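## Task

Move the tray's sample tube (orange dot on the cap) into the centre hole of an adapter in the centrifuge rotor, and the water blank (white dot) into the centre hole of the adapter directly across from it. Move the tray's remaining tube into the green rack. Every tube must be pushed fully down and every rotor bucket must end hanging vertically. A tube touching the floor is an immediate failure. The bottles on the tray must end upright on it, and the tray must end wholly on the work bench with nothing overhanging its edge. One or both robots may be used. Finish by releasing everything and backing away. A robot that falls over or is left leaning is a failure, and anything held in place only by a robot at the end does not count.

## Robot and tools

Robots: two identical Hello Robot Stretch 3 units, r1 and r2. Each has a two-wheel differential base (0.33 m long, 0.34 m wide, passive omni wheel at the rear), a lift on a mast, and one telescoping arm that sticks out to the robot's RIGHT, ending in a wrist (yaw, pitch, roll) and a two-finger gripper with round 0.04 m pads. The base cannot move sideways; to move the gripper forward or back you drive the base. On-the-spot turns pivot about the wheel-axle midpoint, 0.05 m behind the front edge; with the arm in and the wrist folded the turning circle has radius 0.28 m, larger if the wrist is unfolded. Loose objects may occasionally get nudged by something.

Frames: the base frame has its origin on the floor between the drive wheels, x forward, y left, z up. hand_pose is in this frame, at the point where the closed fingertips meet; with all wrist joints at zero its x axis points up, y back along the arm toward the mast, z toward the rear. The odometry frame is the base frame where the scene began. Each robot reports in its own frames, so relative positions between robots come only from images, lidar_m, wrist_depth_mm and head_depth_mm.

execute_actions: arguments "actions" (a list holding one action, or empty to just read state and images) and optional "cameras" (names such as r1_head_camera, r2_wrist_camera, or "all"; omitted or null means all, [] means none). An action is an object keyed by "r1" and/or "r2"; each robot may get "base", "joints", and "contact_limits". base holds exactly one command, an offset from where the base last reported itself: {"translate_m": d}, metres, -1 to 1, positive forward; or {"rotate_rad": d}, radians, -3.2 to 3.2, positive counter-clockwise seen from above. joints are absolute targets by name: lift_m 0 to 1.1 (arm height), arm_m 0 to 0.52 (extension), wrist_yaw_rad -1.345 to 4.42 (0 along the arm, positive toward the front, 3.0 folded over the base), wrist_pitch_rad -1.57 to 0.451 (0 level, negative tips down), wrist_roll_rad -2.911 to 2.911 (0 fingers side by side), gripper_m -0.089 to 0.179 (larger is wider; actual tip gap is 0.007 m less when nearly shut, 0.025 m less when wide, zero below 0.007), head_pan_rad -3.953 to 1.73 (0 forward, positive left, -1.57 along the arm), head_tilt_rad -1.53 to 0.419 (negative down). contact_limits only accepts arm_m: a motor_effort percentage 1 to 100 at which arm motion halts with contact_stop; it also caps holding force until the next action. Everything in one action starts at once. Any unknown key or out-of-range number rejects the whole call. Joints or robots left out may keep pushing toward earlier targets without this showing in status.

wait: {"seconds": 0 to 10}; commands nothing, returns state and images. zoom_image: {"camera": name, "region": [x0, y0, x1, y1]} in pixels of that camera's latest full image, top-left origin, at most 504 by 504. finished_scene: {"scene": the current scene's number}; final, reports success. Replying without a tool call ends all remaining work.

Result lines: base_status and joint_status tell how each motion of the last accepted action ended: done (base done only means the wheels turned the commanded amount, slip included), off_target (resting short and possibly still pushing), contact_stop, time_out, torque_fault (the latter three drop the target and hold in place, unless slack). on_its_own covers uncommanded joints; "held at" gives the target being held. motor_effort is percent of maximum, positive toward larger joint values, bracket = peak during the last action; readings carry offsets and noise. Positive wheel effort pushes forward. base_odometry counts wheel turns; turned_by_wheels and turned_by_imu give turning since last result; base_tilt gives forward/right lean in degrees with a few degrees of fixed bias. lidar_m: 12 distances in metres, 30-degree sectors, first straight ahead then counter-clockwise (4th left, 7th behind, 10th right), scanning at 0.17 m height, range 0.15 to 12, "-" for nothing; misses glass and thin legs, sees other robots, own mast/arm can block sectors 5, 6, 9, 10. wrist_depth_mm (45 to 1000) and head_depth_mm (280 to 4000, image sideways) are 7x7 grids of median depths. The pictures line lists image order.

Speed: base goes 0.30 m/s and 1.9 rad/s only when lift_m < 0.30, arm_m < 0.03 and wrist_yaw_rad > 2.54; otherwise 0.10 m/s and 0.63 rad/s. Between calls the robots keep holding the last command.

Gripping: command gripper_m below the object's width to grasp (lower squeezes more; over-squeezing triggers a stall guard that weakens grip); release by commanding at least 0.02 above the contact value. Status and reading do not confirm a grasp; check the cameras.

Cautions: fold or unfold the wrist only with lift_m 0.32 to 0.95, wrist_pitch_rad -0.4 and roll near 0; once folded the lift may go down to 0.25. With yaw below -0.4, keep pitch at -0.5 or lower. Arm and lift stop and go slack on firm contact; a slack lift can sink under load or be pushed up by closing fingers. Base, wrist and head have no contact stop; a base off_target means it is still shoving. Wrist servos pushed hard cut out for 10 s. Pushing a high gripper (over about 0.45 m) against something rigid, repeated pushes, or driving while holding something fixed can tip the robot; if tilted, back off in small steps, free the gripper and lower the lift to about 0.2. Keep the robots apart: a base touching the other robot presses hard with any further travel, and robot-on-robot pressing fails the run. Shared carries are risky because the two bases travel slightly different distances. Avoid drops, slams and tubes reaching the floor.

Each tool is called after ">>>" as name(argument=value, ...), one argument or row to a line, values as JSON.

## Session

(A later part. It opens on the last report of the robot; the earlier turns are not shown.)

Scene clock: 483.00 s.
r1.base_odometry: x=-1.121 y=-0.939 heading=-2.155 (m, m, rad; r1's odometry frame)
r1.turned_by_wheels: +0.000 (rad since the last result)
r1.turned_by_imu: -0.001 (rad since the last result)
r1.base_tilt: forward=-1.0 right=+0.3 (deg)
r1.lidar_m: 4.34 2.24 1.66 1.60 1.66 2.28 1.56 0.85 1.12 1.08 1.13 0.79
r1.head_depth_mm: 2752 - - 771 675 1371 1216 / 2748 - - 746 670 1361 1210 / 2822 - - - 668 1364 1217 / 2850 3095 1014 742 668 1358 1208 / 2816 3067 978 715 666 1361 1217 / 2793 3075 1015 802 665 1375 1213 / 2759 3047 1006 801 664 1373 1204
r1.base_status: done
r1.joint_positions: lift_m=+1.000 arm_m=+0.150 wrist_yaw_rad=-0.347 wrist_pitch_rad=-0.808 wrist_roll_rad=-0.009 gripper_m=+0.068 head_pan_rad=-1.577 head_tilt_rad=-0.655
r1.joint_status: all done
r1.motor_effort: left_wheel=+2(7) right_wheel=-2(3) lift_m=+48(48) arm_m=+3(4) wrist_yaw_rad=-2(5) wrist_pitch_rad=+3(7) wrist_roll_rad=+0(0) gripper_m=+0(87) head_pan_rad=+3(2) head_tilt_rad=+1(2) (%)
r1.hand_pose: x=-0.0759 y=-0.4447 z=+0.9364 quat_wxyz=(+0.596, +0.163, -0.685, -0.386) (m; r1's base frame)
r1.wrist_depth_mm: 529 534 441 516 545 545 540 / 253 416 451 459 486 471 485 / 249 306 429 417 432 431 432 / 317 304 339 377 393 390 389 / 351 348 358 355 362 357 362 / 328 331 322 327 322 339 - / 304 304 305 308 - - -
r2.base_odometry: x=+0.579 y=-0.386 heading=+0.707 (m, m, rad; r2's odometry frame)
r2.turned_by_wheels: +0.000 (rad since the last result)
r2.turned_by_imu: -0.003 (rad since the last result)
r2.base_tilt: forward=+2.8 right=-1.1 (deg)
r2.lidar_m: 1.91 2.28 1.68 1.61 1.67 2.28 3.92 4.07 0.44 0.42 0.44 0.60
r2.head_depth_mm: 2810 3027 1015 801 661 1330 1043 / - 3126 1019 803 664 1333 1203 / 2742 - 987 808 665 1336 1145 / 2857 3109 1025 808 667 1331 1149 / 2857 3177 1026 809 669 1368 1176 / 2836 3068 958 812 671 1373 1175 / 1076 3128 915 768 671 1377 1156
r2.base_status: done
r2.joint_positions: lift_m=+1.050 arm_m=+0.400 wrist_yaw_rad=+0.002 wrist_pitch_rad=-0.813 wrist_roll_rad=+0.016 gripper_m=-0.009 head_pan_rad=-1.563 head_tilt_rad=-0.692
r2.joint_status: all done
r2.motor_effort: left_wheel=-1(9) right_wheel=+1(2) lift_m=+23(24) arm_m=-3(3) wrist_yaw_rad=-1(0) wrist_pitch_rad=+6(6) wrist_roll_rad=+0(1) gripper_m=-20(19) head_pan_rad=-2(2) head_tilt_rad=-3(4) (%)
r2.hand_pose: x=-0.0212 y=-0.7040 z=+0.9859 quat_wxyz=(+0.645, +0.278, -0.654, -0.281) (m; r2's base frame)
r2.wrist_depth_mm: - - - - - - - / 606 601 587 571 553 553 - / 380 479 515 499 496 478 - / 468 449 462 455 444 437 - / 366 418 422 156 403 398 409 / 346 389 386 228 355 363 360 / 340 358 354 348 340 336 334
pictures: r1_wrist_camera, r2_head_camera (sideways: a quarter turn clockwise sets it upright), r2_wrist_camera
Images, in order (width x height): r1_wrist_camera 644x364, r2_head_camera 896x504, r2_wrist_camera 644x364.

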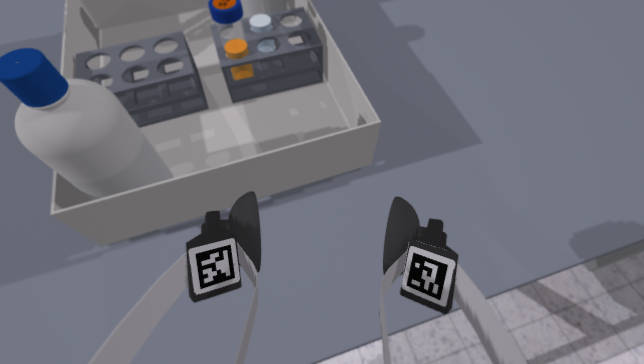

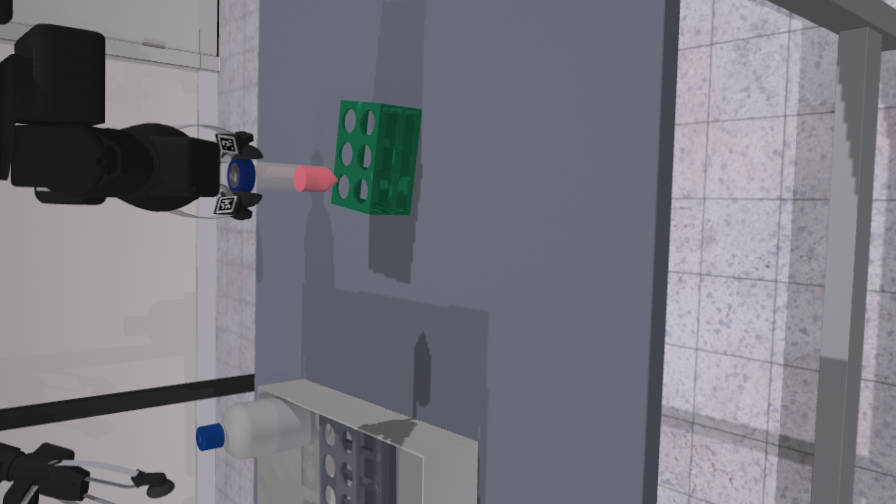

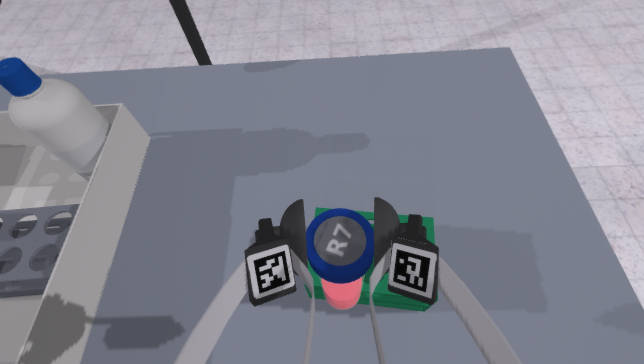

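>>> execute_actions(
  actions=[
    {"r2": {"base": {"translate_m": 0.006}, "joints": {"arm_m": 0.484, "lift_m": 1.008}}, "r1": {"joints": {"arm_m": 0.40}}},
  ],
  cameras=["r1_wrist_camera", "r1_head_camera", "r2_head_camera", "r2_wrist_camera"],
)

Scene clock: 525.60 s.
r1.base_odometry: x=-1.121 y=-0.939 heading=-2.155 (m, m, rad; r1's odometry frame)
r1.turned_by_wheels: +0.000 (rad since the last result)
r1.turned_by_imu: -0.001 (rad since the last result)
r1.base_tilt: forward=-1.0 right=+0.2 (deg)
r1.lidar_m: 4.33 2.24 1.66 1.60 1.66 2.27 1.56 0.84 1.12 1.08 1.12 0.79
r1.head_depth_mm: - 3063 1036 813 672 1367 1214 / - 3116 932 744 670 1377 1221 / - - 872 743 669 1369 1210 / 2853 3065 1000 741 666 1367 1217 / 2828 3041 982 715 666 1356 1206 / 2829 3022 1011 802 665 1382 1204 / 2754 3070 1008 800 667 1394 1203
r1.base_status: not commanded
r1.joint_positions: lift_m=+1.000 arm_m=+0.400 wrist_yaw_rad=-0.348 wrist_pitch_rad=-0.808 wrist_roll_rad=-0.009 gripper_m=+0.068 head_pan_rad=-1.577 head_tilt_rad=-0.655
r1.joint_status: all done
r1.motor_effort: left_wheel=+2(2) right_wheel=-1(1) lift_m=+48(49) arm_m=+3(4) wrist_yaw_rad=-2(2) wrist_pitch_rad=+2(3) wrist_roll_rad=+0(0) gripper_m=-1(0) head_pan_rad=+2(3) head_tilt_rad=+2(2) (%)
r1.hand_pose: x=-0.0759 y=-0.6946 z=+0.9363 quat_wxyz=(+0.596, +0.164, -0.685, -0.386) (m; r1's base frame)
r1.wrist_depth_mm: - - 544 302 541 544 540 / 478 483 414 332 481 482 475 / 400 406 422 372 429 430 431 / 365 390 384 309 374 386 386 / 309 296 332 288 343 353 353 / 273 289 316 323 318 325 326 / 258 295 300 301 300 301 303
r2.base_odometry: x=+0.583 y=-0.382 heading=+0.707 (m, m, rad; r2's odometry frame)
r2.turned_by_wheels: +0.000 (rad since the last result)
r2.turned_by_imu: -0.001 (rad since the last result)
r2.base_tilt: forward=+2.8 right=-1.0 (deg)
r2.lidar_m: 1.90 2.28 1.67 1.61 1.67 2.28 3.93 4.07 0.44 0.42 0.44 0.60
r2.head_depth_mm: 2839 3072 1013 801 663 1338 1143 / - 3072 1016 802 663 1333 1209 / 2808 - 990 805 666 1339 1146 / 2832 3124 1025 810 667 1346 1148 / 2835 3130 1030 810 667 1371 1173 / 2849 3053 949 815 669 1377 1174 / 2901 3180 911 765 671 1364 1156
r2.base_status: done
r2.joint_positions: lift_m=+1.008 arm_m=+0.484 wrist_yaw_rad=+0.002 wrist_pitch_rad=-0.813 wrist_roll_rad=+0.016 gripper_m=-0.009 head_pan_rad=-1.563 head_tilt_rad=-0.692
r2.joint_status: all done
r2.motor_effort: left_wheel=-2(4) right_wheel=+1(5) lift_m=+16(20) arm_m=+4(5) wrist_yaw_rad=-2(1) wrist_pitch_rad=+6(7) wrist_roll_rad=+1(1) gripper_m=-21(20) head_pan_rad=-2(3) head_tilt_rad=-4(4) (%)
r2.hand_pose: x=-0.0212 y=-0.7871 z=+0.9442 quat_wxyz=(+0.645, +0.278, -0.654, -0.282) (m; r2's base frame)
r2.wrist_depth_mm: - - - - - - - / - - 514 503 491 482 - / 378 468 457 445 437 427 - / 334 409 411 401 395 388 388 / 341 377 377 155 363 353 348 / 325 343 342 228 309 326 322 / 313 320 313 297 254 299 296
pictures: r1_head_camera (sideways: a quarter turn clockwise sets it upright), r1_wrist_camera, r2_head_camera (sideways: a quarter turn clockwise sets it upright), r2_wrist_camera
Images, in order (width x height): r1_head_camera 896x504, r1_wrist_camera 644x364, r2_head_camera 896x504, r2_wrist_camera 644x364.

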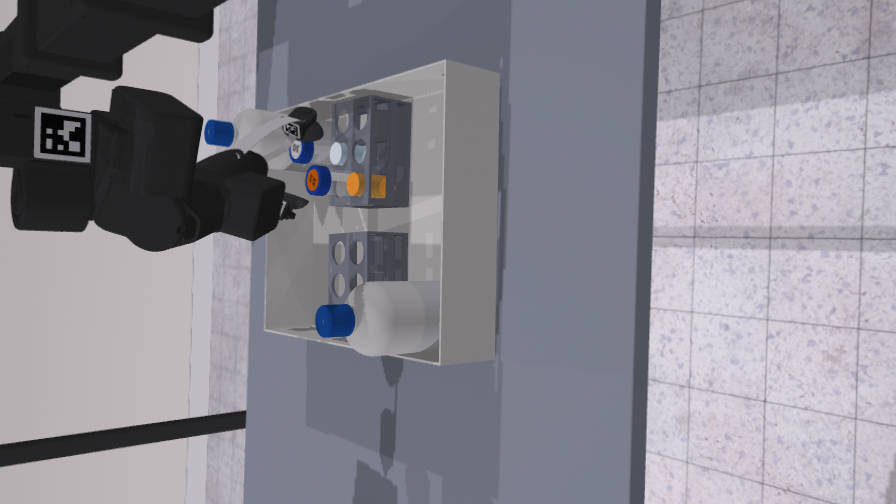

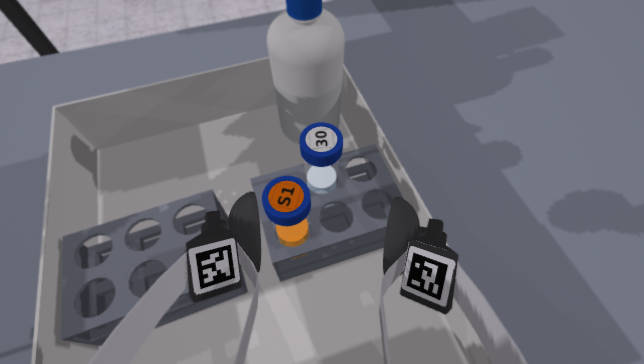

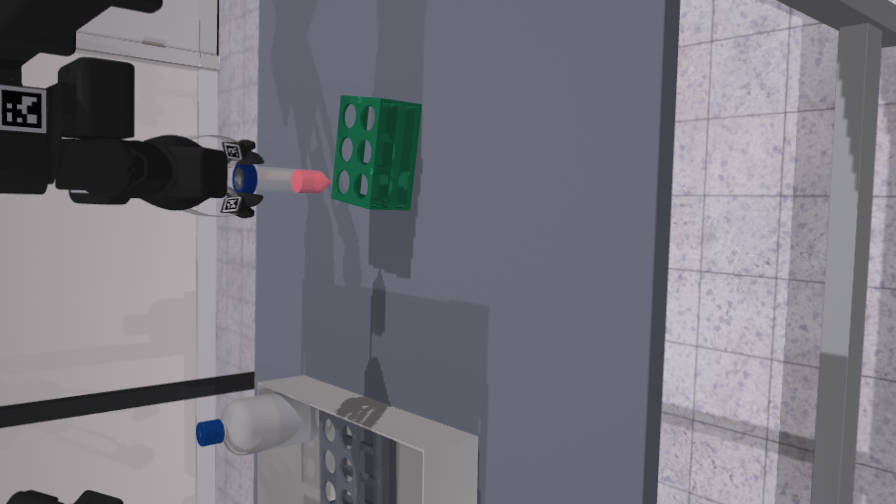

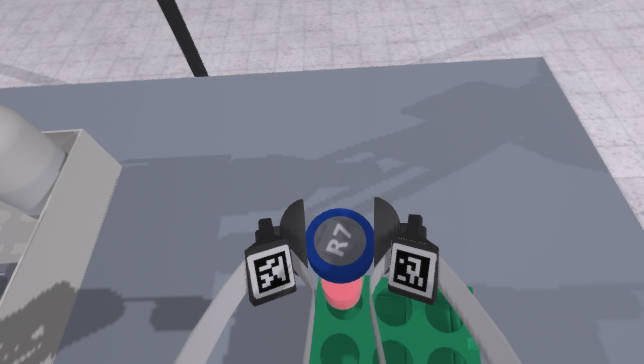

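>>> zoom_image(
  camera="r2_head_camera",
  region=[220, 80, 440, 240],
)

>>> zoom_image(
  camera="r2_wrist_camera",
  region=[240, 190, 500, 364],
)

Region (220, 80, 440, 240) of r2_head_camera's 896x504 image, scaled by 2.291, with more detail than that image has; it fills the top 367 rows of this view, and the rest is white.

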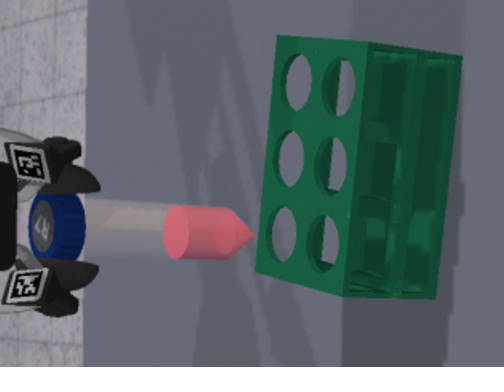

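Region (240, 190, 500, 364) of r2_wrist_camera's 644x364 image, scaled by 1.938; it fills the top 337 rows of this view, and the rest is white.

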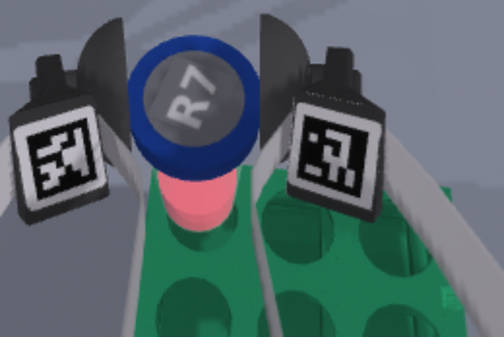

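>>> execute_actions(
  actions=[
    {"r2": {"base": {"translate_m": -0.0015}, "joints": {"lift_m": 0.98}}, "r1": {"base": {"translate_m": 0.005}, "joints": {"arm_m": 0.458, "lift_m": 0.975}}},
  ],
  cameras=["r1_wrist_camera", "r1_head_camera", "r2_head_camera", "r2_wrist_camera"],
)

Scene clock: 582.03 s.
r1.base_odometry: x=-1.124 y=-0.944 heading=-2.155 (m, m, rad; r1's odometry frame)
r1.turned_by_wheels: +0.000 (rad since the last result)
r1.turned_by_imu: -0.001 (rad since the last result)
r1.base_tilt: forward=-1.0 right=+0.2 (deg)
r1.lidar_m: 4.33 2.24 1.66 1.60 1.66 2.27 1.56 0.85 1.12 1.08 1.12 0.79
r1.head_depth_mm: 2706 - 1032 816 673 1374 1217 / 2857 3079 945 743 671 1371 1218 / - - 905 741 667 1363 1210 / 2830 3080 1004 734 669 1362 1214 / 2823 3033 982 718 665 1362 1208 / 2843 3065 1016 805 662 1377 1217 / 2766 3030 1009 798 663 1372 1210
r1.base_status: done
r1.joint_positions: lift_m=+0.975 arm_m=+0.458 wrist_yaw_rad=-0.348 wrist_pitch_rad=-0.809 wrist_roll_rad=-0.009 gripper_m=+0.068 head_pan_rad=-1.577 head_tilt_rad=-0.655
r1.joint_status: all done
r1.motor_effort: left_wheel=+2(6) right_wheel=-2(4) lift_m=+25(43) arm_m=+3(4) wrist_yaw_rad=-2(2) wrist_pitch_rad=+3(3) wrist_roll_rad=+0(0) gripper_m=+1(0) head_pan_rad=+2(3) head_tilt_rad=+2(2) (%)
r1.hand_pose: x=-0.0759 y=-0.7525 z=+0.9121 quat_wxyz=(+0.595, +0.164, -0.685, -0.386) (m; r1's base frame)
r1.wrist_depth_mm: - - - 252 502 503 498 / 444 444 441 258 443 438 436 / 388 338 374 314 387 395 399 / 315 357 357 345 310 361 357 / 292 327 327 257 265 330 329 / 250 265 265 233 288 299 301 / 224 230 258 274 278 274 280
r2.base_odometry: x=+0.582 y=-0.383 heading=+0.707 (m, m, rad; r2's odometry frame)
r2.turned_by_wheels: +0.000 (rad since the last result)
r2.turned_by_imu: -0.001 (rad since the last result)
r2.base_tilt: forward=+2.8 right=-1.1 (deg)
r2.lidar_m: 1.91 2.29 1.67 1.61 1.67 2.29 3.92 4.07 0.44 0.42 0.44 0.60
r2.head_depth_mm: - 3083 1016 803 659 1332 1143 / - 3140 1019 802 663 1338 1206 / 2738 - 867 805 665 1336 1146 / 2854 3157 1026 807 668 1336 1149 / 2824 3194 1033 811 668 1372 1171 / 2828 3060 948 815 670 1377 1177 / 2890 3164 914 766 672 1370 1157
r2.base_status: done
r2.joint_positions: lift_m=+0.980 arm_m=+0.484 wrist_yaw_rad=+0.002 wrist_pitch_rad=-0.813 wrist_roll_rad=+0.016 gripper_m=-0.009 head_pan_rad=-1.563 head_tilt_rad=-0.692
r2.joint_status: all done
r2.motor_effort: left_wheel=-1(8) right_wheel=+1(3) lift_m=+17(19) arm_m=+4(4) wrist_yaw_rad=-2(1) wrist_pitch_rad=+6(6) wrist_roll_rad=+1(1) gripper_m=-20(19) head_pan_rad=-3(2) head_tilt_rad=-4(4) (%)
r2.hand_pose: x=-0.0212 y=-0.7871 z=+0.9162 quat_wxyz=(+0.645, +0.278, -0.654, -0.282) (m; r2's base frame)
r2.wrist_depth_mm: - - - - - - - / 497 484 475 463 449 439 - / 352 427 420 412 399 394 397 / 322 384 379 368 363 353 346 / 328 347 345 155 330 324 320 / 312 319 315 228 288 297 293 / 295 292 286 275 231 274 271
pictures: r1_head_camera (sideways: a quarter turn clockwise sets it upright), r1_wrist_camera, r2_head_camera (sideways: a quarter turn clockwise sets it upright), r2_wrist_camera
Images, in order (width x height): r1_head_camera 896x504, r1_wrist_camera 644x364, r2_head_camera 896x504, r2_wrist_camera 644x364.

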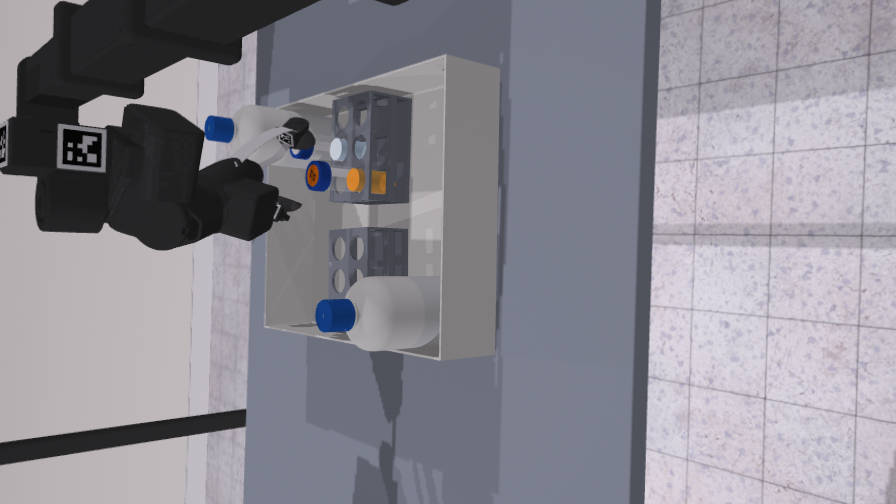

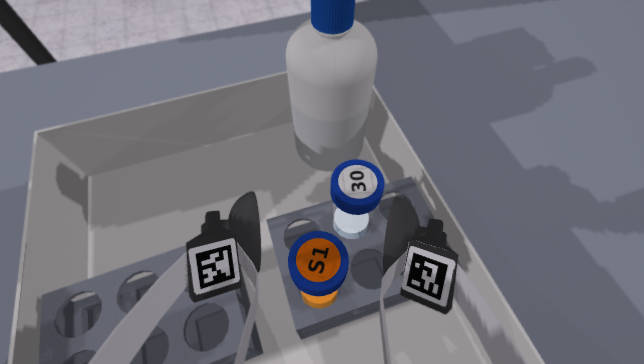

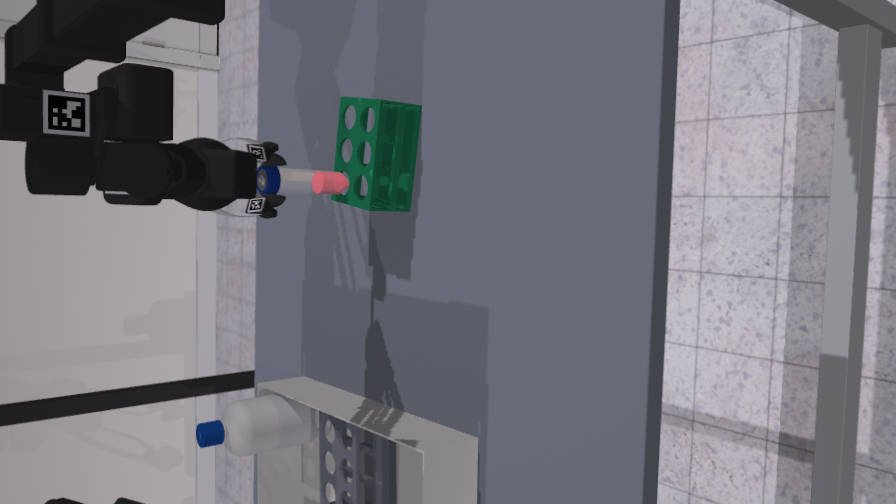

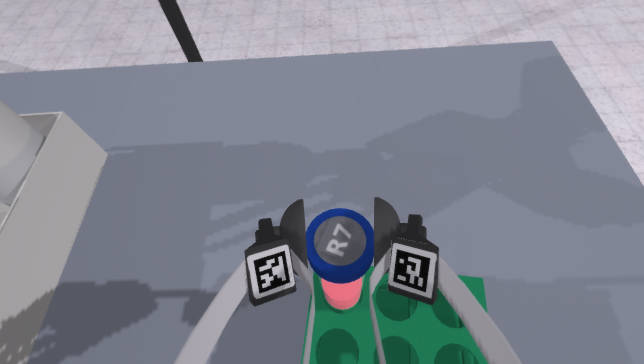

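>>> zoom_image(
  camera="r2_head_camera",
  region=[240, 120, 420, 240],
)

>>> zoom_image(
  camera="r2_wrist_camera",
  region=[270, 230, 430, 364],
)

Region (240, 120, 420, 240) of r2_head_camera's 896x504 image, scaled by 2.800, with more detail than that image has.

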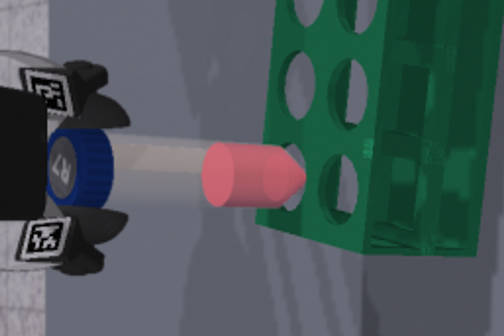

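Region (270, 230, 430, 364) of r2_wrist_camera's 644x364 image, scaled by 3.150; it fills the top 422 rows of this view, and the rest is white.

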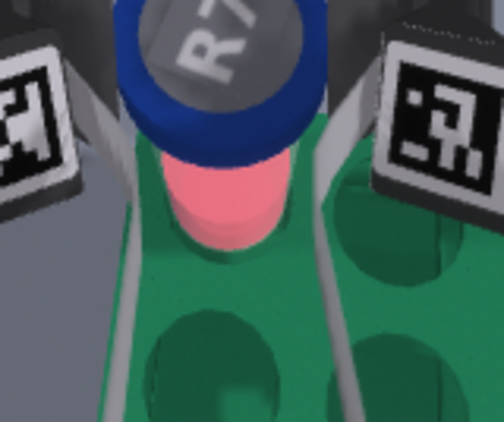

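>>> execute_actions(
  actions=[
    {"r2": {"joints": {"lift_m": 0.95}}, "r1": {"joints": {"arm_m": 0.462, "lift_m": 0.94}}},
  ],
  cameras=["r1_wrist_camera", "r1_head_camera", "r2_head_camera", "r2_wrist_camera"],
)

Scene clock: 596.13 s.
r1.base_odometry: x=-1.124 y=-0.944 heading=-2.155 (m, m, rad; r1's odometry frame)
r1.turned_by_wheels: +0.000 (rad since the last result)
r1.turned_by_imu: -0.001 (rad since the last result)
r1.base_tilt: forward=-1.0 right=+0.3 (deg)
r1.lidar_m: 4.34 2.24 1.66 1.60 1.66 2.28 1.56 0.85 1.12 1.08 1.13 0.79
r1.head_depth_mm: 2837 - - 792 673 1373 1220 / 2732 3048 908 746 672 1365 1215 / 2774 - 870 743 668 1357 1217 / 2824 3046 999 735 667 1360 1210 / 2852 3049 980 717 666 1359 1211 / 2837 3053 1012 802 663 1383 1209 / 2803 3090 1007 801 664 1378 1213
r1.base_status: not commanded
r1.joint_positions: lift_m=+0.940 arm_m=+0.462 wrist_yaw_rad=-0.348 wrist_pitch_rad=-0.809 wrist_roll_rad=-0.009 gripper_m=+0.068 head_pan_rad=-1.577 head_tilt_rad=-0.655
r1.joint_status: all done
r1.motor_effort: left_wheel=+2(1) right_wheel=-2(1) lift_m=+25(22) arm_m=+3(4) wrist_yaw_rad=-2(3) wrist_pitch_rad=+3(2) wrist_roll_rad=+0(0) gripper_m=+0(1) head_pan_rad=+3(3) head_tilt_rad=+2(2) (%)
r1.hand_pose: x=-0.0759 y=-0.7565 z=+0.8771 quat_wxyz=(+0.595, +0.164, -0.685, -0.386) (m; r1's base frame)
r1.wrist_depth_mm: - 439 444 217 443 444 443 / 390 308 319 251 383 393 391 / 293 326 339 295 303 352 353 / 305 314 315 238 244 318 316 / 280 287 280 159 231 280 291 / 213 228 258 199 241 220 267 / 193 194 237 242 246 211 247
r2.base_odometry: x=+0.582 y=-0.383 heading=+0.707 (m, m, rad; r2's odometry frame)
r2.turned_by_wheels: +0.000 (rad since the last result)
r2.turned_by_imu: -0.001 (rad since the last result)
r2.base_tilt: forward=+2.8 right=-0.9 (deg)
r2.lidar_m: 1.90 2.29 1.67 1.61 1.68 2.28 3.92 4.07 0.44 0.42 0.44 0.60
r2.head_depth_mm: 2695 3095 1011 804 662 1332 1139 / 2728 3000 1017 805 663 1332 1208 / 2764 - 871 806 666 1340 1145 / 2823 3137 1025 809 667 1341 1146 / 2845 3153 1029 808 667 1362 1168 / 2860 3017 952 814 672 1365 1171 / 2894 3152 917 767 671 1370 1149
r2.base_status: not commanded
r2.joint_positions: lift_m=+0.950 arm_m=+0.484 wrist_yaw_rad=+0.002 wrist_pitch_rad=-0.813 wrist_roll_rad=+0.016 gripper_m=-0.009 head_pan_rad=-1.563 head_tilt_rad=-0.692
r2.joint_status: all done
r2.motor_effort: left_wheel=-1(1) right_wheel=+1(1) lift_m=+16(18) arm_m=+3(4) wrist_yaw_rad=-1(2) wrist_pitch_rad=+7(6) wrist_roll_rad=+1(1) gripper_m=-20(20) head_pan_rad=-2(2) head_tilt_rad=-3(4) (%)
r2.hand_pose: x=-0.0212 y=-0.7871 z=+0.8862 quat_wxyz=(+0.645, +0.278, -0.654, -0.282) (m; r2's base frame)
r2.wrist_depth_mm: - - - - - 448 - / 446 437 428 415 405 397 406 / 335 385 376 370 363 353 349 / 323 346 340 330 328 321 315 / 312 315 310 156 300 293 288 / 292 286 283 211 216 263 265 / 268 264 258 245 203 245 244
pictures: r1_head_camera (sideways: a quarter turn clockwise sets it upright), r1_wrist_camera, r2_head_camera (sideways: a quarter turn clockwise sets it upright), r2_wrist_camera
Images, in order (width x height): r1_head_camera 896x504, r1_wrist_camera 644x364, r2_head_camera 896x504, r2_wrist_camera 644x364.

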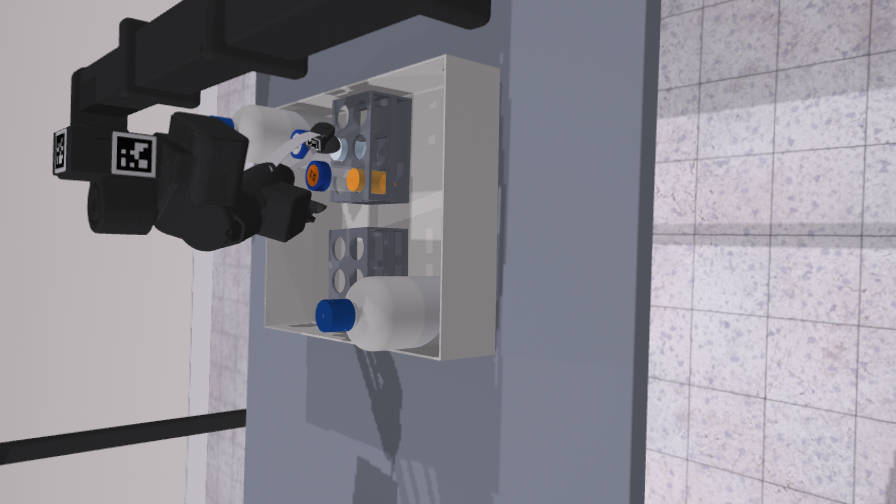

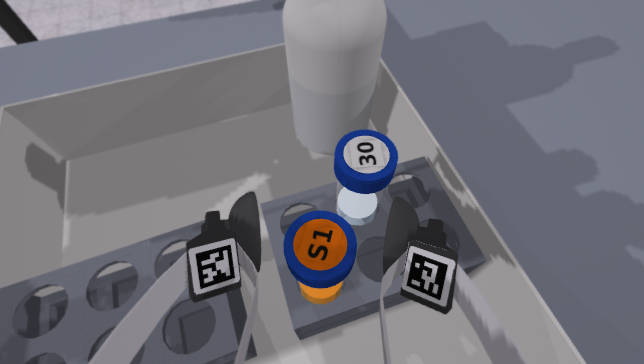

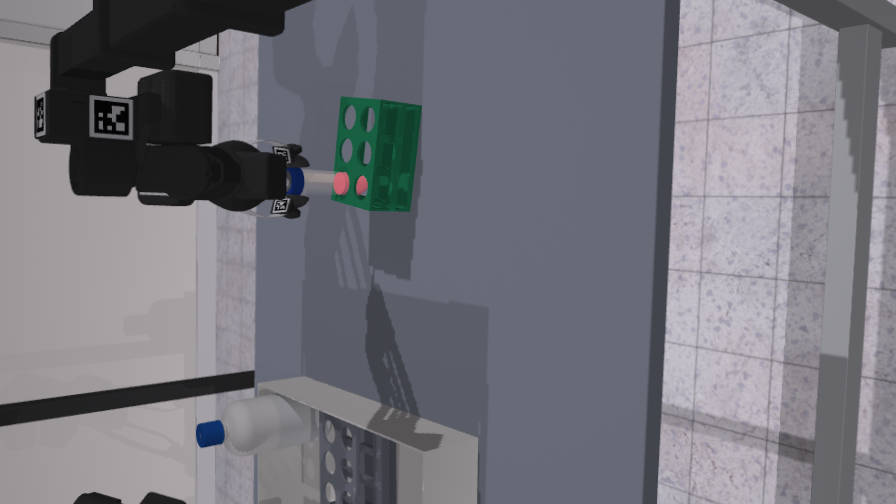

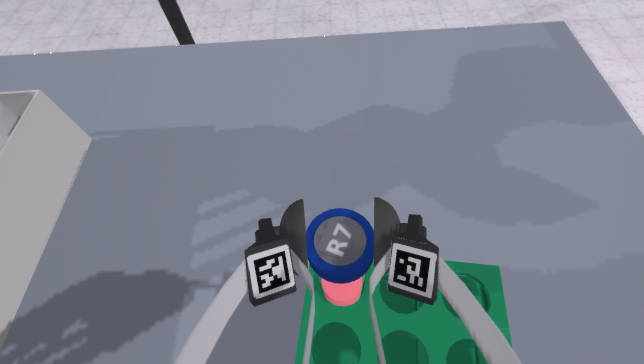

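>>> execute_actions(
  actions=[
    {"r2": {"joints": {"lift_m": 0.936}}, "r1": {"joints": {"arm_m": 0.457}}},
  ],
  cameras=["r1_wrist_camera", "r2_head_camera", "r2_wrist_camera"],
)

Scene clock: 610.70 s.
r1.base_odometry: x=-1.124 y=-0.944 heading=-2.155 (m, m, rad; r1's odometry frame)
r1.turned_by_wheels: +0.000 (rad since the last result)
r1.turned_by_imu: -0.001 (rad since the last result)
r1.base_tilt: forward=-1.0 right=+0.2 (deg)
r1.lidar_m: 4.34 2.24 1.66 1.60 1.67 2.27 1.56 0.85 1.12 1.08 1.12 0.79
r1.head_depth_mm: 2774 - - 791 671 1378 1225 / 2711 3042 910 747 670 1361 1215 / 2750 - 871 745 670 1361 1213 / 2795 3025 999 735 665 1362 1208 / 2800 3084 984 721 667 1363 1214 / 2837 3081 1011 802 666 1385 1209 / 2783 3083 1009 801 664 1381 1207
r1.base_status: not commanded
r1.joint_positions: lift_m=+0.940 arm_m=+0.457 wrist_yaw_rad=-0.348 wrist_pitch_rad=-0.809 wrist_roll_rad=-0.009 gripper_m=+0.068 head_pan_rad=-1.577 head_tilt_rad=-0.655
r1.joint_status: all done
r1.motor_effort: left_wheel=+2(2) right_wheel=-2(2) lift_m=+25(25) arm_m=-4(5) wrist_yaw_rad=-2(2) wrist_pitch_rad=+3(3) wrist_roll_rad=+0(0) gripper_m=+0(0) head_pan_rad=+3(3) head_tilt_rad=+2(2) (%)
r1.hand_pose: x=-0.0759 y=-0.7521 z=+0.8771 quat_wxyz=(+0.595, +0.164, -0.685, -0.386) (m; r1's base frame)
r1.wrist_depth_mm: - 451 440 220 437 450 443 / 392 307 322 255 383 391 392 / 295 334 346 300 299 348 350 / 303 317 315 238 243 321 316 / 279 284 230 159 231 280 291 / 212 221 258 203 257 220 268 / 193 195 235 242 244 210 248
r2.base_odometry: x=+0.582 y=-0.383 heading=+0.707 (m, m, rad; r2's odometry frame)
r2.turned_by_wheels: +0.000 (rad since the last result)
r2.turned_by_imu: +0.000 (rad since the last result)
r2.base_tilt: forward=+2.9 right=-1.1 (deg)
r2.lidar_m: 1.90 2.29 1.67 1.61 1.67 2.27 3.91 4.08 0.44 0.42 0.44 0.60
r2.head_depth_mm: 2742 - 980 800 663 1330 1141 / 2715 - 1016 806 664 1334 1205 / 2790 - 861 805 665 1334 1154 / 2830 3133 1027 805 667 1339 1147 / 2840 3118 1027 809 667 1371 1166 / 2826 3044 951 813 669 1372 1173 / 2865 3163 917 767 672 1380 1152
r2.base_status: not commanded
r2.joint_positions: lift_m=+0.936 arm_m=+0.484 wrist_yaw_rad=+0.002 wrist_pitch_rad=-0.813 wrist_roll_rad=+0.016 gripper_m=-0.009 head_pan_rad=-1.563 head_tilt_rad=-0.692
r2.joint_status: all done
r2.motor_effort: left_wheel=-2(1) right_wheel=+1(1) lift_m=+16(17) arm_m=+4(3) wrist_yaw_rad=-2(1) wrist_pitch_rad=+6(6) wrist_roll_rad=+1(1) gripper_m=-20(20) head_pan_rad=-3(3) head_tilt_rad=-4(4) (%)
r2.hand_pose: x=-0.0212 y=-0.7871 z=+0.8722 quat_wxyz=(+0.645, +0.278, -0.654, -0.282) (m; r2's base frame)
r2.wrist_depth_mm: - - - - 440 427 - / 426 415 404 396 384 377 378 / 327 365 357 351 341 335 330 / 318 328 321 317 312 304 300 / 301 298 295 155 285 278 273 / 277 272 270 200 201 239 250 / 255 251 245 232 191 227 232
pictures: r1_wrist_camera, r2_head_camera (sideways: a quarter turn clockwise sets it upright), r2_wrist_camera
Images, in order (width x height): r1_wrist_camera 644x364, r2_head_camera 896x504, r2_wrist_camera 644x364.

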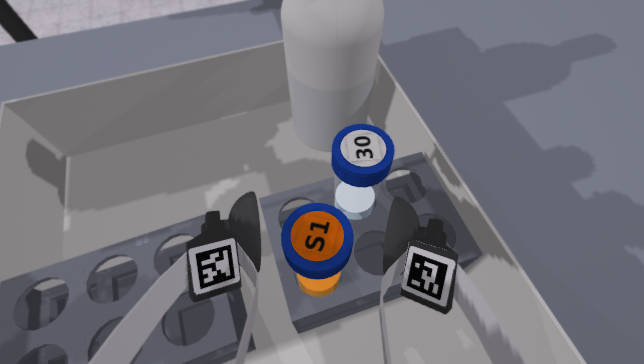

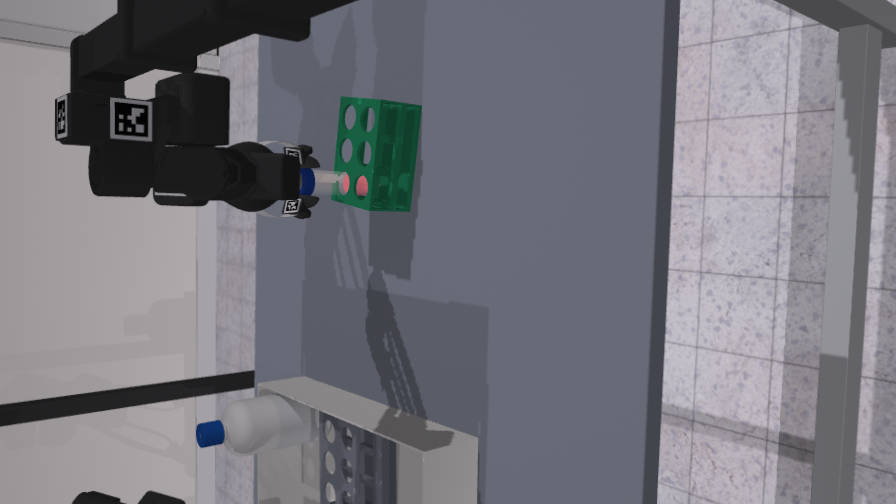

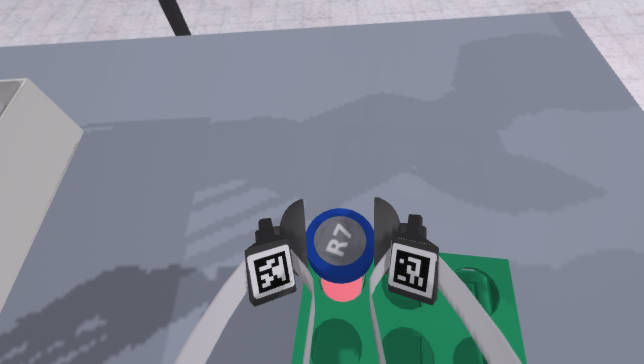

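>>> execute_actions(
  actions=[
    {"r2": {"joints": {"gripper_m": 0.07}}, "r1": {"base": {"translate_m": 0.0025}}},
  ],
  cameras=["r2_wrist_camera"],
)

>>> execute_actions(
  actions=[
    {"r2": {"joints": {"lift_m": 1.0}}, "r1": {"joints": {"gripper_m": -0.01}}},
  ],
  cameras=["r1_wrist_camera", "r1_head_camera", "r2_head_camera", "r2_wrist_camera"],
)

Scene clock: 623.47 s.
r1.base_odometry: x=-1.125 y=-0.946 heading=-2.154 (m, m, rad; r1's odometry frame)
r1.turned_by_wheels: +0.000 (rad since the last result)
r1.turned_by_imu: -0.001 (rad since the last result)
r1.base_tilt: forward=-1.1 right=+0.3 (deg)
r1.lidar_m: 4.34 2.25 1.66 1.60 1.66 2.28 1.56 0.85 1.12 1.08 1.12 0.78
r1.head_depth_mm: 2819 - - 788 673 1369 1225 / 2733 3077 904 745 672 1371 1218 / 2791 - 870 743 671 1358 1214 / 2769 3075 996 734 666 1365 1220 / 2835 3085 981 720 667 1363 1214 / 2818 3001 1012 802 662 1385 1205 / 2807 3072 1011 799 663 1385 1206
r1.base_status: done
r1.joint_positions: lift_m=+0.940 arm_m=+0.457 wrist_yaw_rad=-0.348 wrist_pitch_rad=-0.809 wrist_roll_rad=-0.009 gripper_m=+0.068 head_pan_rad=-1.577 head_tilt_rad=-0.655
r1.joint_status: not commanded
r1.motor_effort: left_wheel=+2(6) right_wheel=-1(4) lift_m=+25(25) arm_m=-4(4) wrist_yaw_rad=-2(2) wrist_pitch_rad=+3(3) wrist_roll_rad=+0(0) gripper_m=-1(0) head_pan_rad=+3(2) head_tilt_rad=+2(2) (%)
r1.hand_pose: x=-0.0759 y=-0.7521 z=+0.8771 quat_wxyz=(+0.595, +0.164, -0.685, -0.386) (m; r1's base frame)
r1.wrist_depth_mm: - 439 445 221 442 439 439 / 395 308 321 259 383 392 391 / 297 332 345 304 296 349 351 / 304 316 316 236 241 318 317 / 273 283 281 158 232 279 286 / 212 237 252 202 257 226 265 / 194 193 240 243 246 215 245
r2.base_odometry: x=+0.582 y=-0.383 heading=+0.707 (m, m, rad; r2's odometry frame)
r2.turned_by_wheels: +0.000 (rad since the last result)
r2.turned_by_imu: -0.001 (rad since the last result)
r2.base_tilt: forward=+2.9 right=-1.0 (deg)
r2.lidar_m: 1.91 2.28 1.67 1.61 1.67 2.28 3.91 4.09 0.44 0.42 0.44 0.60
r2.head_depth_mm: 2709 - 980 802 663 1334 1141 / 2708 - 1017 803 663 1327 1208 / 2808 - 868 804 666 1337 1147 / 2830 3098 1024 810 669 1345 1151 / 2830 3158 1033 810 669 1368 1172 / 2803 3033 952 812 670 1376 1178 / 2845 3124 910 764 670 1374 1150
r2.base_status: not commanded
r2.joint_positions: lift_m=+0.936 arm_m=+0.484 wrist_yaw_rad=+0.002 wrist_pitch_rad=-0.811 wrist_roll_rad=+0.016 gripper_m=+0.070 head_pan_rad=-1.563 head_tilt_rad=-0.692
r2.joint_status: all done
r2.motor_effort: left_wheel=-1(1) right_wheel=+1(1) lift_m=+17(16) arm_m=+5(4) wrist_yaw_rad=-1(1) wrist_pitch_rad=+5(7) wrist_roll_rad=+1(1) gripper_m=+0(80) head_pan_rad=-2(2) head_tilt_rad=-4(4) (%)
r2.hand_pose: x=-0.0212 y=-0.7876 z=+0.8725 quat_wxyz=(+0.645, +0.278, -0.654, -0.281) (m; r2's base frame)
r2.wrist_depth_mm: - - - - 442 426 - / 430 417 407 396 385 380 378 / 332 367 360 352 344 335 328 / 320 330 324 315 310 306 300 / 300 300 298 159 285 280 275 / 277 273 261 201 232 250 251 / 255 252 246 224 190 190 233
pictures: r2_wrist_camera
Images, in order (width x height): r2_wrist_camera 644x364.

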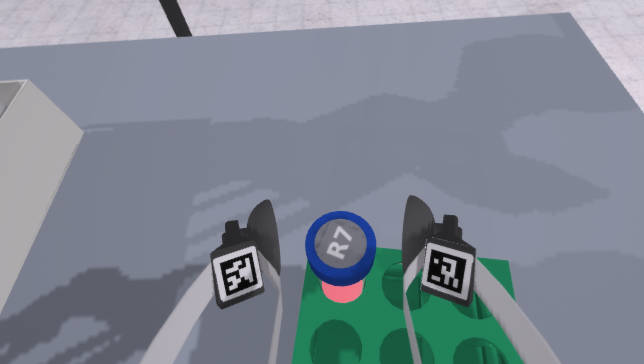

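Scene clock: 624.87 s.
r1.base_odometry: x=-1.125 y=-0.946 heading=-2.154 (m, m, rad; r1's odometry frame)
r1.turned_by_wheels: +0.000 (rad since the last result)
r1.turned_by_imu: +0.000 (rad since the last result)
r1.base_tilt: forward=-1.1 right=+0.3 (deg)
r1.lidar_m: 4.34 2.24 1.66 1.60 1.66 2.27 1.56 0.85 1.12 1.08 1.12 0.78
r1.head_depth_mm: 2800 - - 789 672 1375 1221 / 2727 2999 899 746 673 1370 1218 / 2724 - 871 745 668 1367 1209 / 2810 3075 1003 736 667 1363 1211 / 2818 3032 983 717 666 1364 1205 / 2853 3037 1017 803 663 1389 1210 / 2776 3099 1010 800 662 1385 1202
r1.base_status: not commanded
r1.joint_positions: lift_m=+0.940 arm_m=+0.457 wrist_yaw_rad=-0.348 wrist_pitch_rad=-0.810 wrist_roll_rad=-0.009 gripper_m=-0.009 head_pan_rad=-1.577 head_tilt_rad=-0.655
r1.joint_status: all done
r1.motor_effort: left_wheel=+2(2) right_wheel=-2(1) lift_m=+25(25) arm_m=-4(4) wrist_yaw_rad=-2(2) wrist_pitch_rad=+3(3) wrist_roll_rad=+0(0) gripper_m=-25(99) head_pan_rad=+3(3) head_tilt_rad=+2(2) (%)
r1.hand_pose: x=-0.0758 y=-0.7519 z=+0.8769 quat_wxyz=(+0.595, +0.164, -0.685, -0.386) (m; r1's base frame)
r1.wrist_depth_mm: - 442 441 221 444 436 443 / 392 307 318 260 381 390 392 / 297 335 344 305 291 350 350 / 303 314 316 243 242 317 316 / 274 283 273 154 230 280 290 / 212 213 251 200 256 228 267 / 193 216 235 241 244 227 245
r2.base_odometry: x=+0.582 y=-0.383 heading=+0.707 (m, m, rad; r2's odometry frame)
r2.turned_by_wheels: +0.000 (rad since the last result)
r2.turned_by_imu: +0.000 (rad since the last result)
r2.base_tilt: forward=+3.0 right=-1.0 (deg)
r2.lidar_m: 1.90 2.30 1.67 1.61 1.67 2.28 3.93 4.08 0.44 0.42 0.44 0.60
r2.head_depth_mm: - 3095 1015 801 660 1333 1137 / - 3089 1018 802 663 1335 1213 / 2805 - 966 807 665 1341 1145 / 2829 3136 1027 808 669 1334 1147 / 2828 3183 1029 809 670 1368 1174 / 2821 3021 948 814 669 1370 1174 / 2847 3140 914 768 672 1373 1151
r2.base_status: not commanded
r2.joint_positions: lift_m=+1.000 arm_m=+0.484 wrist_yaw_rad=+0.002 wrist_pitch_rad=-0.811 wrist_roll_rad=+0.016 gripper_m=+0.070 head_pan_rad=-1.563 head_tilt_rad=-0.692
r2.joint_status: all done
r2.motor_effort: left_wheel=-1(1) right_wheel=+1(1) lift_m=+23(24) arm_m=+4(4) wrist_yaw_rad=-1(1) wrist_pitch_rad=+5(5) wrist_roll_rad=+1(0) gripper_m=+0(1) head_pan_rad=-2(2) head_tilt_rad=-4(4) (%)
r2.hand_pose: x=-0.0212 y=-0.7876 z=+0.9361 quat_wxyz=(+0.645, +0.278, -0.654, -0.281) (m; r2's base frame)
r2.wrist_depth_mm: - - - - - - - / - 515 503 494 478 468 - / 364 458 448 437 427 420 - / 330 408 401 395 387 376 377 / 333 369 369 358 355 349 338 / 326 340 325 215 296 316 312 / 310 314 305 289 250 289 291
pictures: r1_head_camera (sideways: a quarter turn clockwise sets it upright), r1_wrist_camera, r2_head_camera (sideways: a quarter turn clockwise sets it upright), r2_wrist_camera
Images, in order (width x height): r1_head_camera 896x504, r1_wrist_camera 644x364, r2_head_camera 896x504, r2_wrist_camera 644x364.

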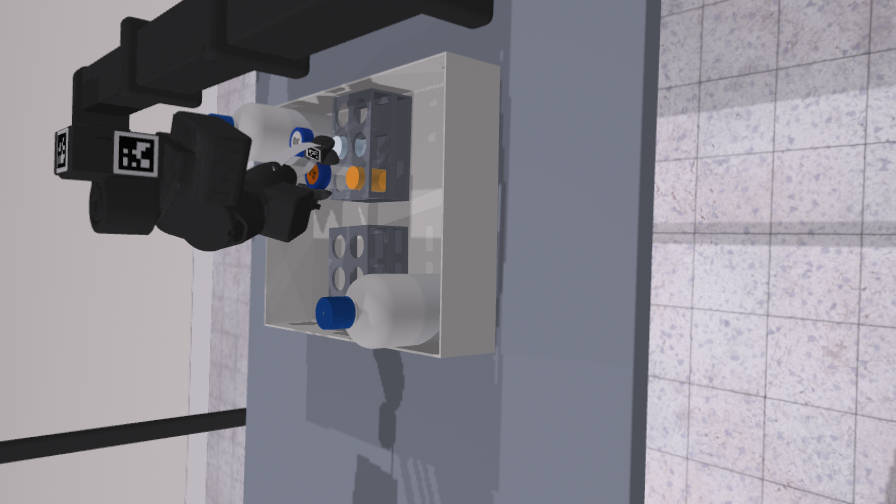

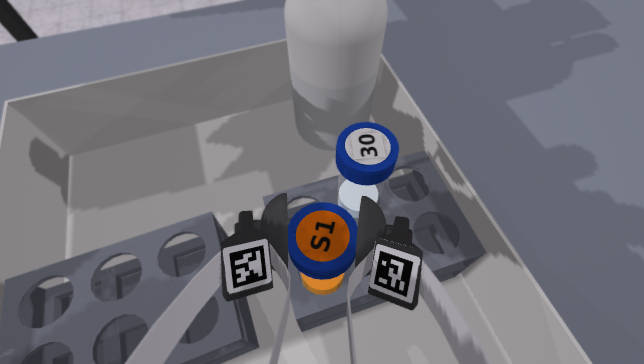

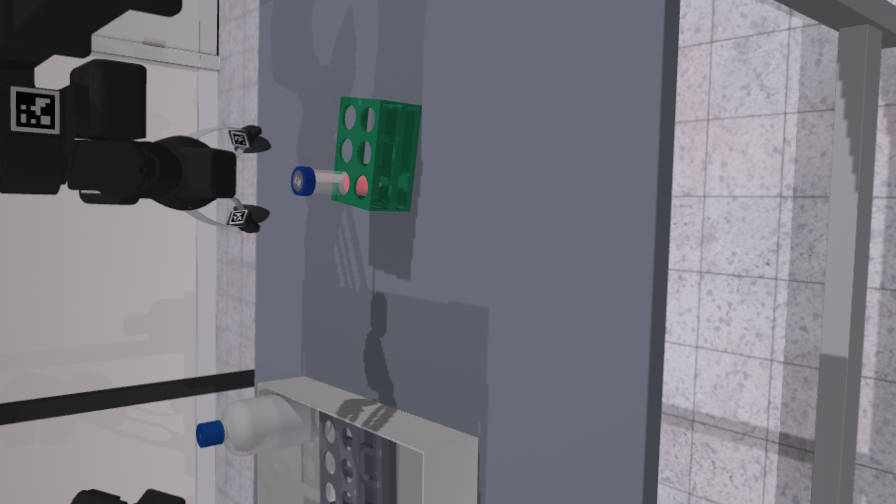

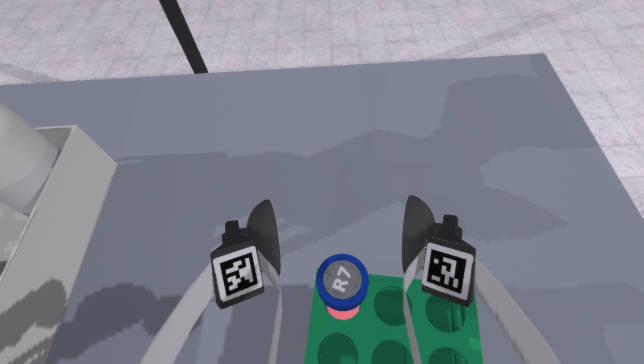

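>>> execute_actions(
  actions=[
    {"r1": {"joints": {"lift_m": 1.06}}, "r2": {"joints": {"arm_m": 0.0, "wrist_pitch_rad": -0.4, "gripper_m": 0.03}}},
  ],
  cameras=["r1_wrist_camera", "r1_head_camera", "r2_wrist_camera"],
)

Scene clock: 676.70 s.
r1.base_odometry: x=-1.125 y=-0.946 heading=-2.154 (m, m, rad; r1's odometry frame)
r1.turned_by_wheels: +0.000 (rad since the last result)
r1.turned_by_imu: -0.002 (rad since the last result)
r1.base_tilt: forward=-1.1 right=+0.3 (deg)
r1.lidar_m: 4.34 2.24 1.66 1.60 1.66 2.28 1.55 0.85 1.12 1.08 1.13 0.78
r1.head_depth_mm: 2800 3074 1032 793 673 1374 1218 / 2860 3022 905 745 672 1373 1218 / - 2988 902 744 669 1360 1213 / 2859 3071 1004 735 667 1360 1211 / 2839 3098 981 722 665 1352 1208 / 2827 3086 1009 799 663 1386 1211 / 1519 3046 1009 798 663 1385 1208
r1.base_status: not commanded
r1.joint_positions: lift_m=+1.060 arm_m=+0.457 wrist_yaw_rad=-0.348 wrist_pitch_rad=-0.811 wrist_roll_rad=-0.009 gripper_m=-0.005 head_pan_rad=-1.577 head_tilt_rad=-0.655
r1.joint_status: all done
r1.motor_effort: left_wheel=+2(2) right_wheel=-2(1) lift_m=+49(54) arm_m=-4(4) wrist_yaw_rad=-2(2) wrist_pitch_rad=+3(3) wrist_roll_rad=+0(0) gripper_m=-24(24) head_pan_rad=+3(3) head_tilt_rad=+2(2) (%)
r1.hand_pose: x=-0.0757 y=-0.7517 z=+0.9959 quat_wxyz=(+0.595, +0.164, -0.685, -0.387) (m; r1's base frame)
r1.wrist_depth_mm: - - - - - 643 635 / - - 572 568 559 565 564 / 511 506 510 333 507 504 509 / 449 413 447 418 450 457 454 / 421 407 419 154 420 420 416 / 387 362 355 232 374 387 387 / 358 301 309 352 354 358 357
r2.base_odometry: x=+0.582 y=-0.383 heading=+0.707 (m, m, rad; r2's odometry frame)
r2.turned_by_wheels: +0.000 (rad since the last result)
r2.turned_by_imu: -0.001 (rad since the last result)
r2.base_tilt: forward=+3.0 right=-1.0 (deg)
r2.lidar_m: 1.90 2.29 1.67 1.61 1.67 2.29 3.94 4.07 0.44 0.42 0.44 0.60
r2.head_depth_mm: 2765 3020 1018 - - - 1023 / 2785 3084 1079 - - - - / 2844 3113 1087 - - - 1040 / 2829 3126 1022 809 670 1338 1147 / 2860 3134 1029 811 669 1371 1168 / 2809 3072 948 813 669 1371 1170 / 2894 3169 914 766 672 1374 1151
r2.base_status: not commanded
r2.joint_positions: lift_m=+1.000 arm_m=+0.000 wrist_yaw_rad=+0.002 wrist_pitch_rad=-0.421 wrist_roll_rad=+0.016 gripper_m=+0.030 head_pan_rad=-1.563 head_tilt_rad=-0.692
r2.joint_status: all done
r2.motor_effort: left_wheel=-1(1) right_wheel=+1(1) lift_m=+23(23) arm_m=-4(5) wrist_yaw_rad=-1(1) wrist_pitch_rad=+10(9) wrist_roll_rad=+1(1) gripper_m=+0(80) head_pan_rad=-2(3) head_tilt_rad=-4(3) (%)
r2.hand_pose: x=-0.0210 y=-0.3694 z=+1.0119 quat_wxyz=(+0.686, +0.147, -0.697, -0.148) (m; r2's base frame)
r2.wrist_depth_mm: - - - - - - - / - - - - - - - / 881 804 796 846 823 - - / 633 624 663 609 601 674 - / 490 513 546 531 532 505 - / 475 463 456 435 420 431 - / 403 400 389 387 379 374 367
pictures: r1_head_camera (sideways: a quarter turn clockwise sets it upright), r1_wrist_camera, r2_wrist_camera
Images, in order (width x height): r1_head_camera 896x504, r1_wrist_camera 644x364, r2_wrist_camera 644x364.

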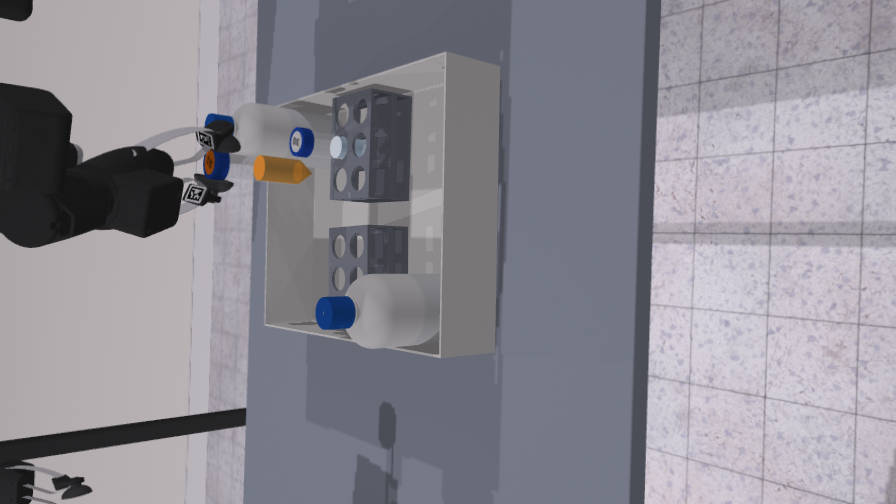

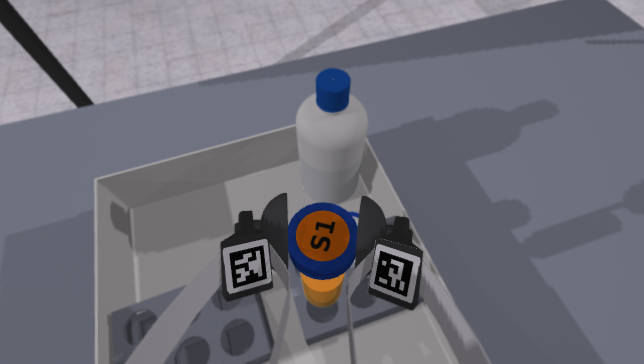

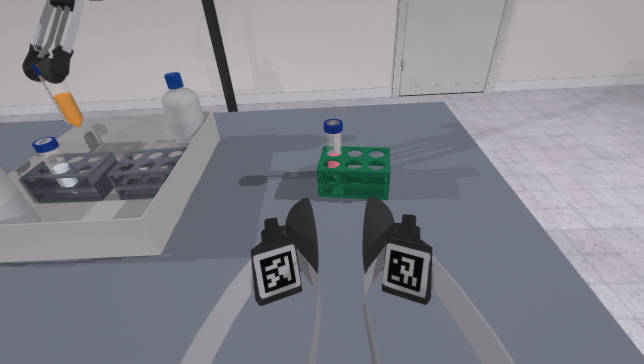

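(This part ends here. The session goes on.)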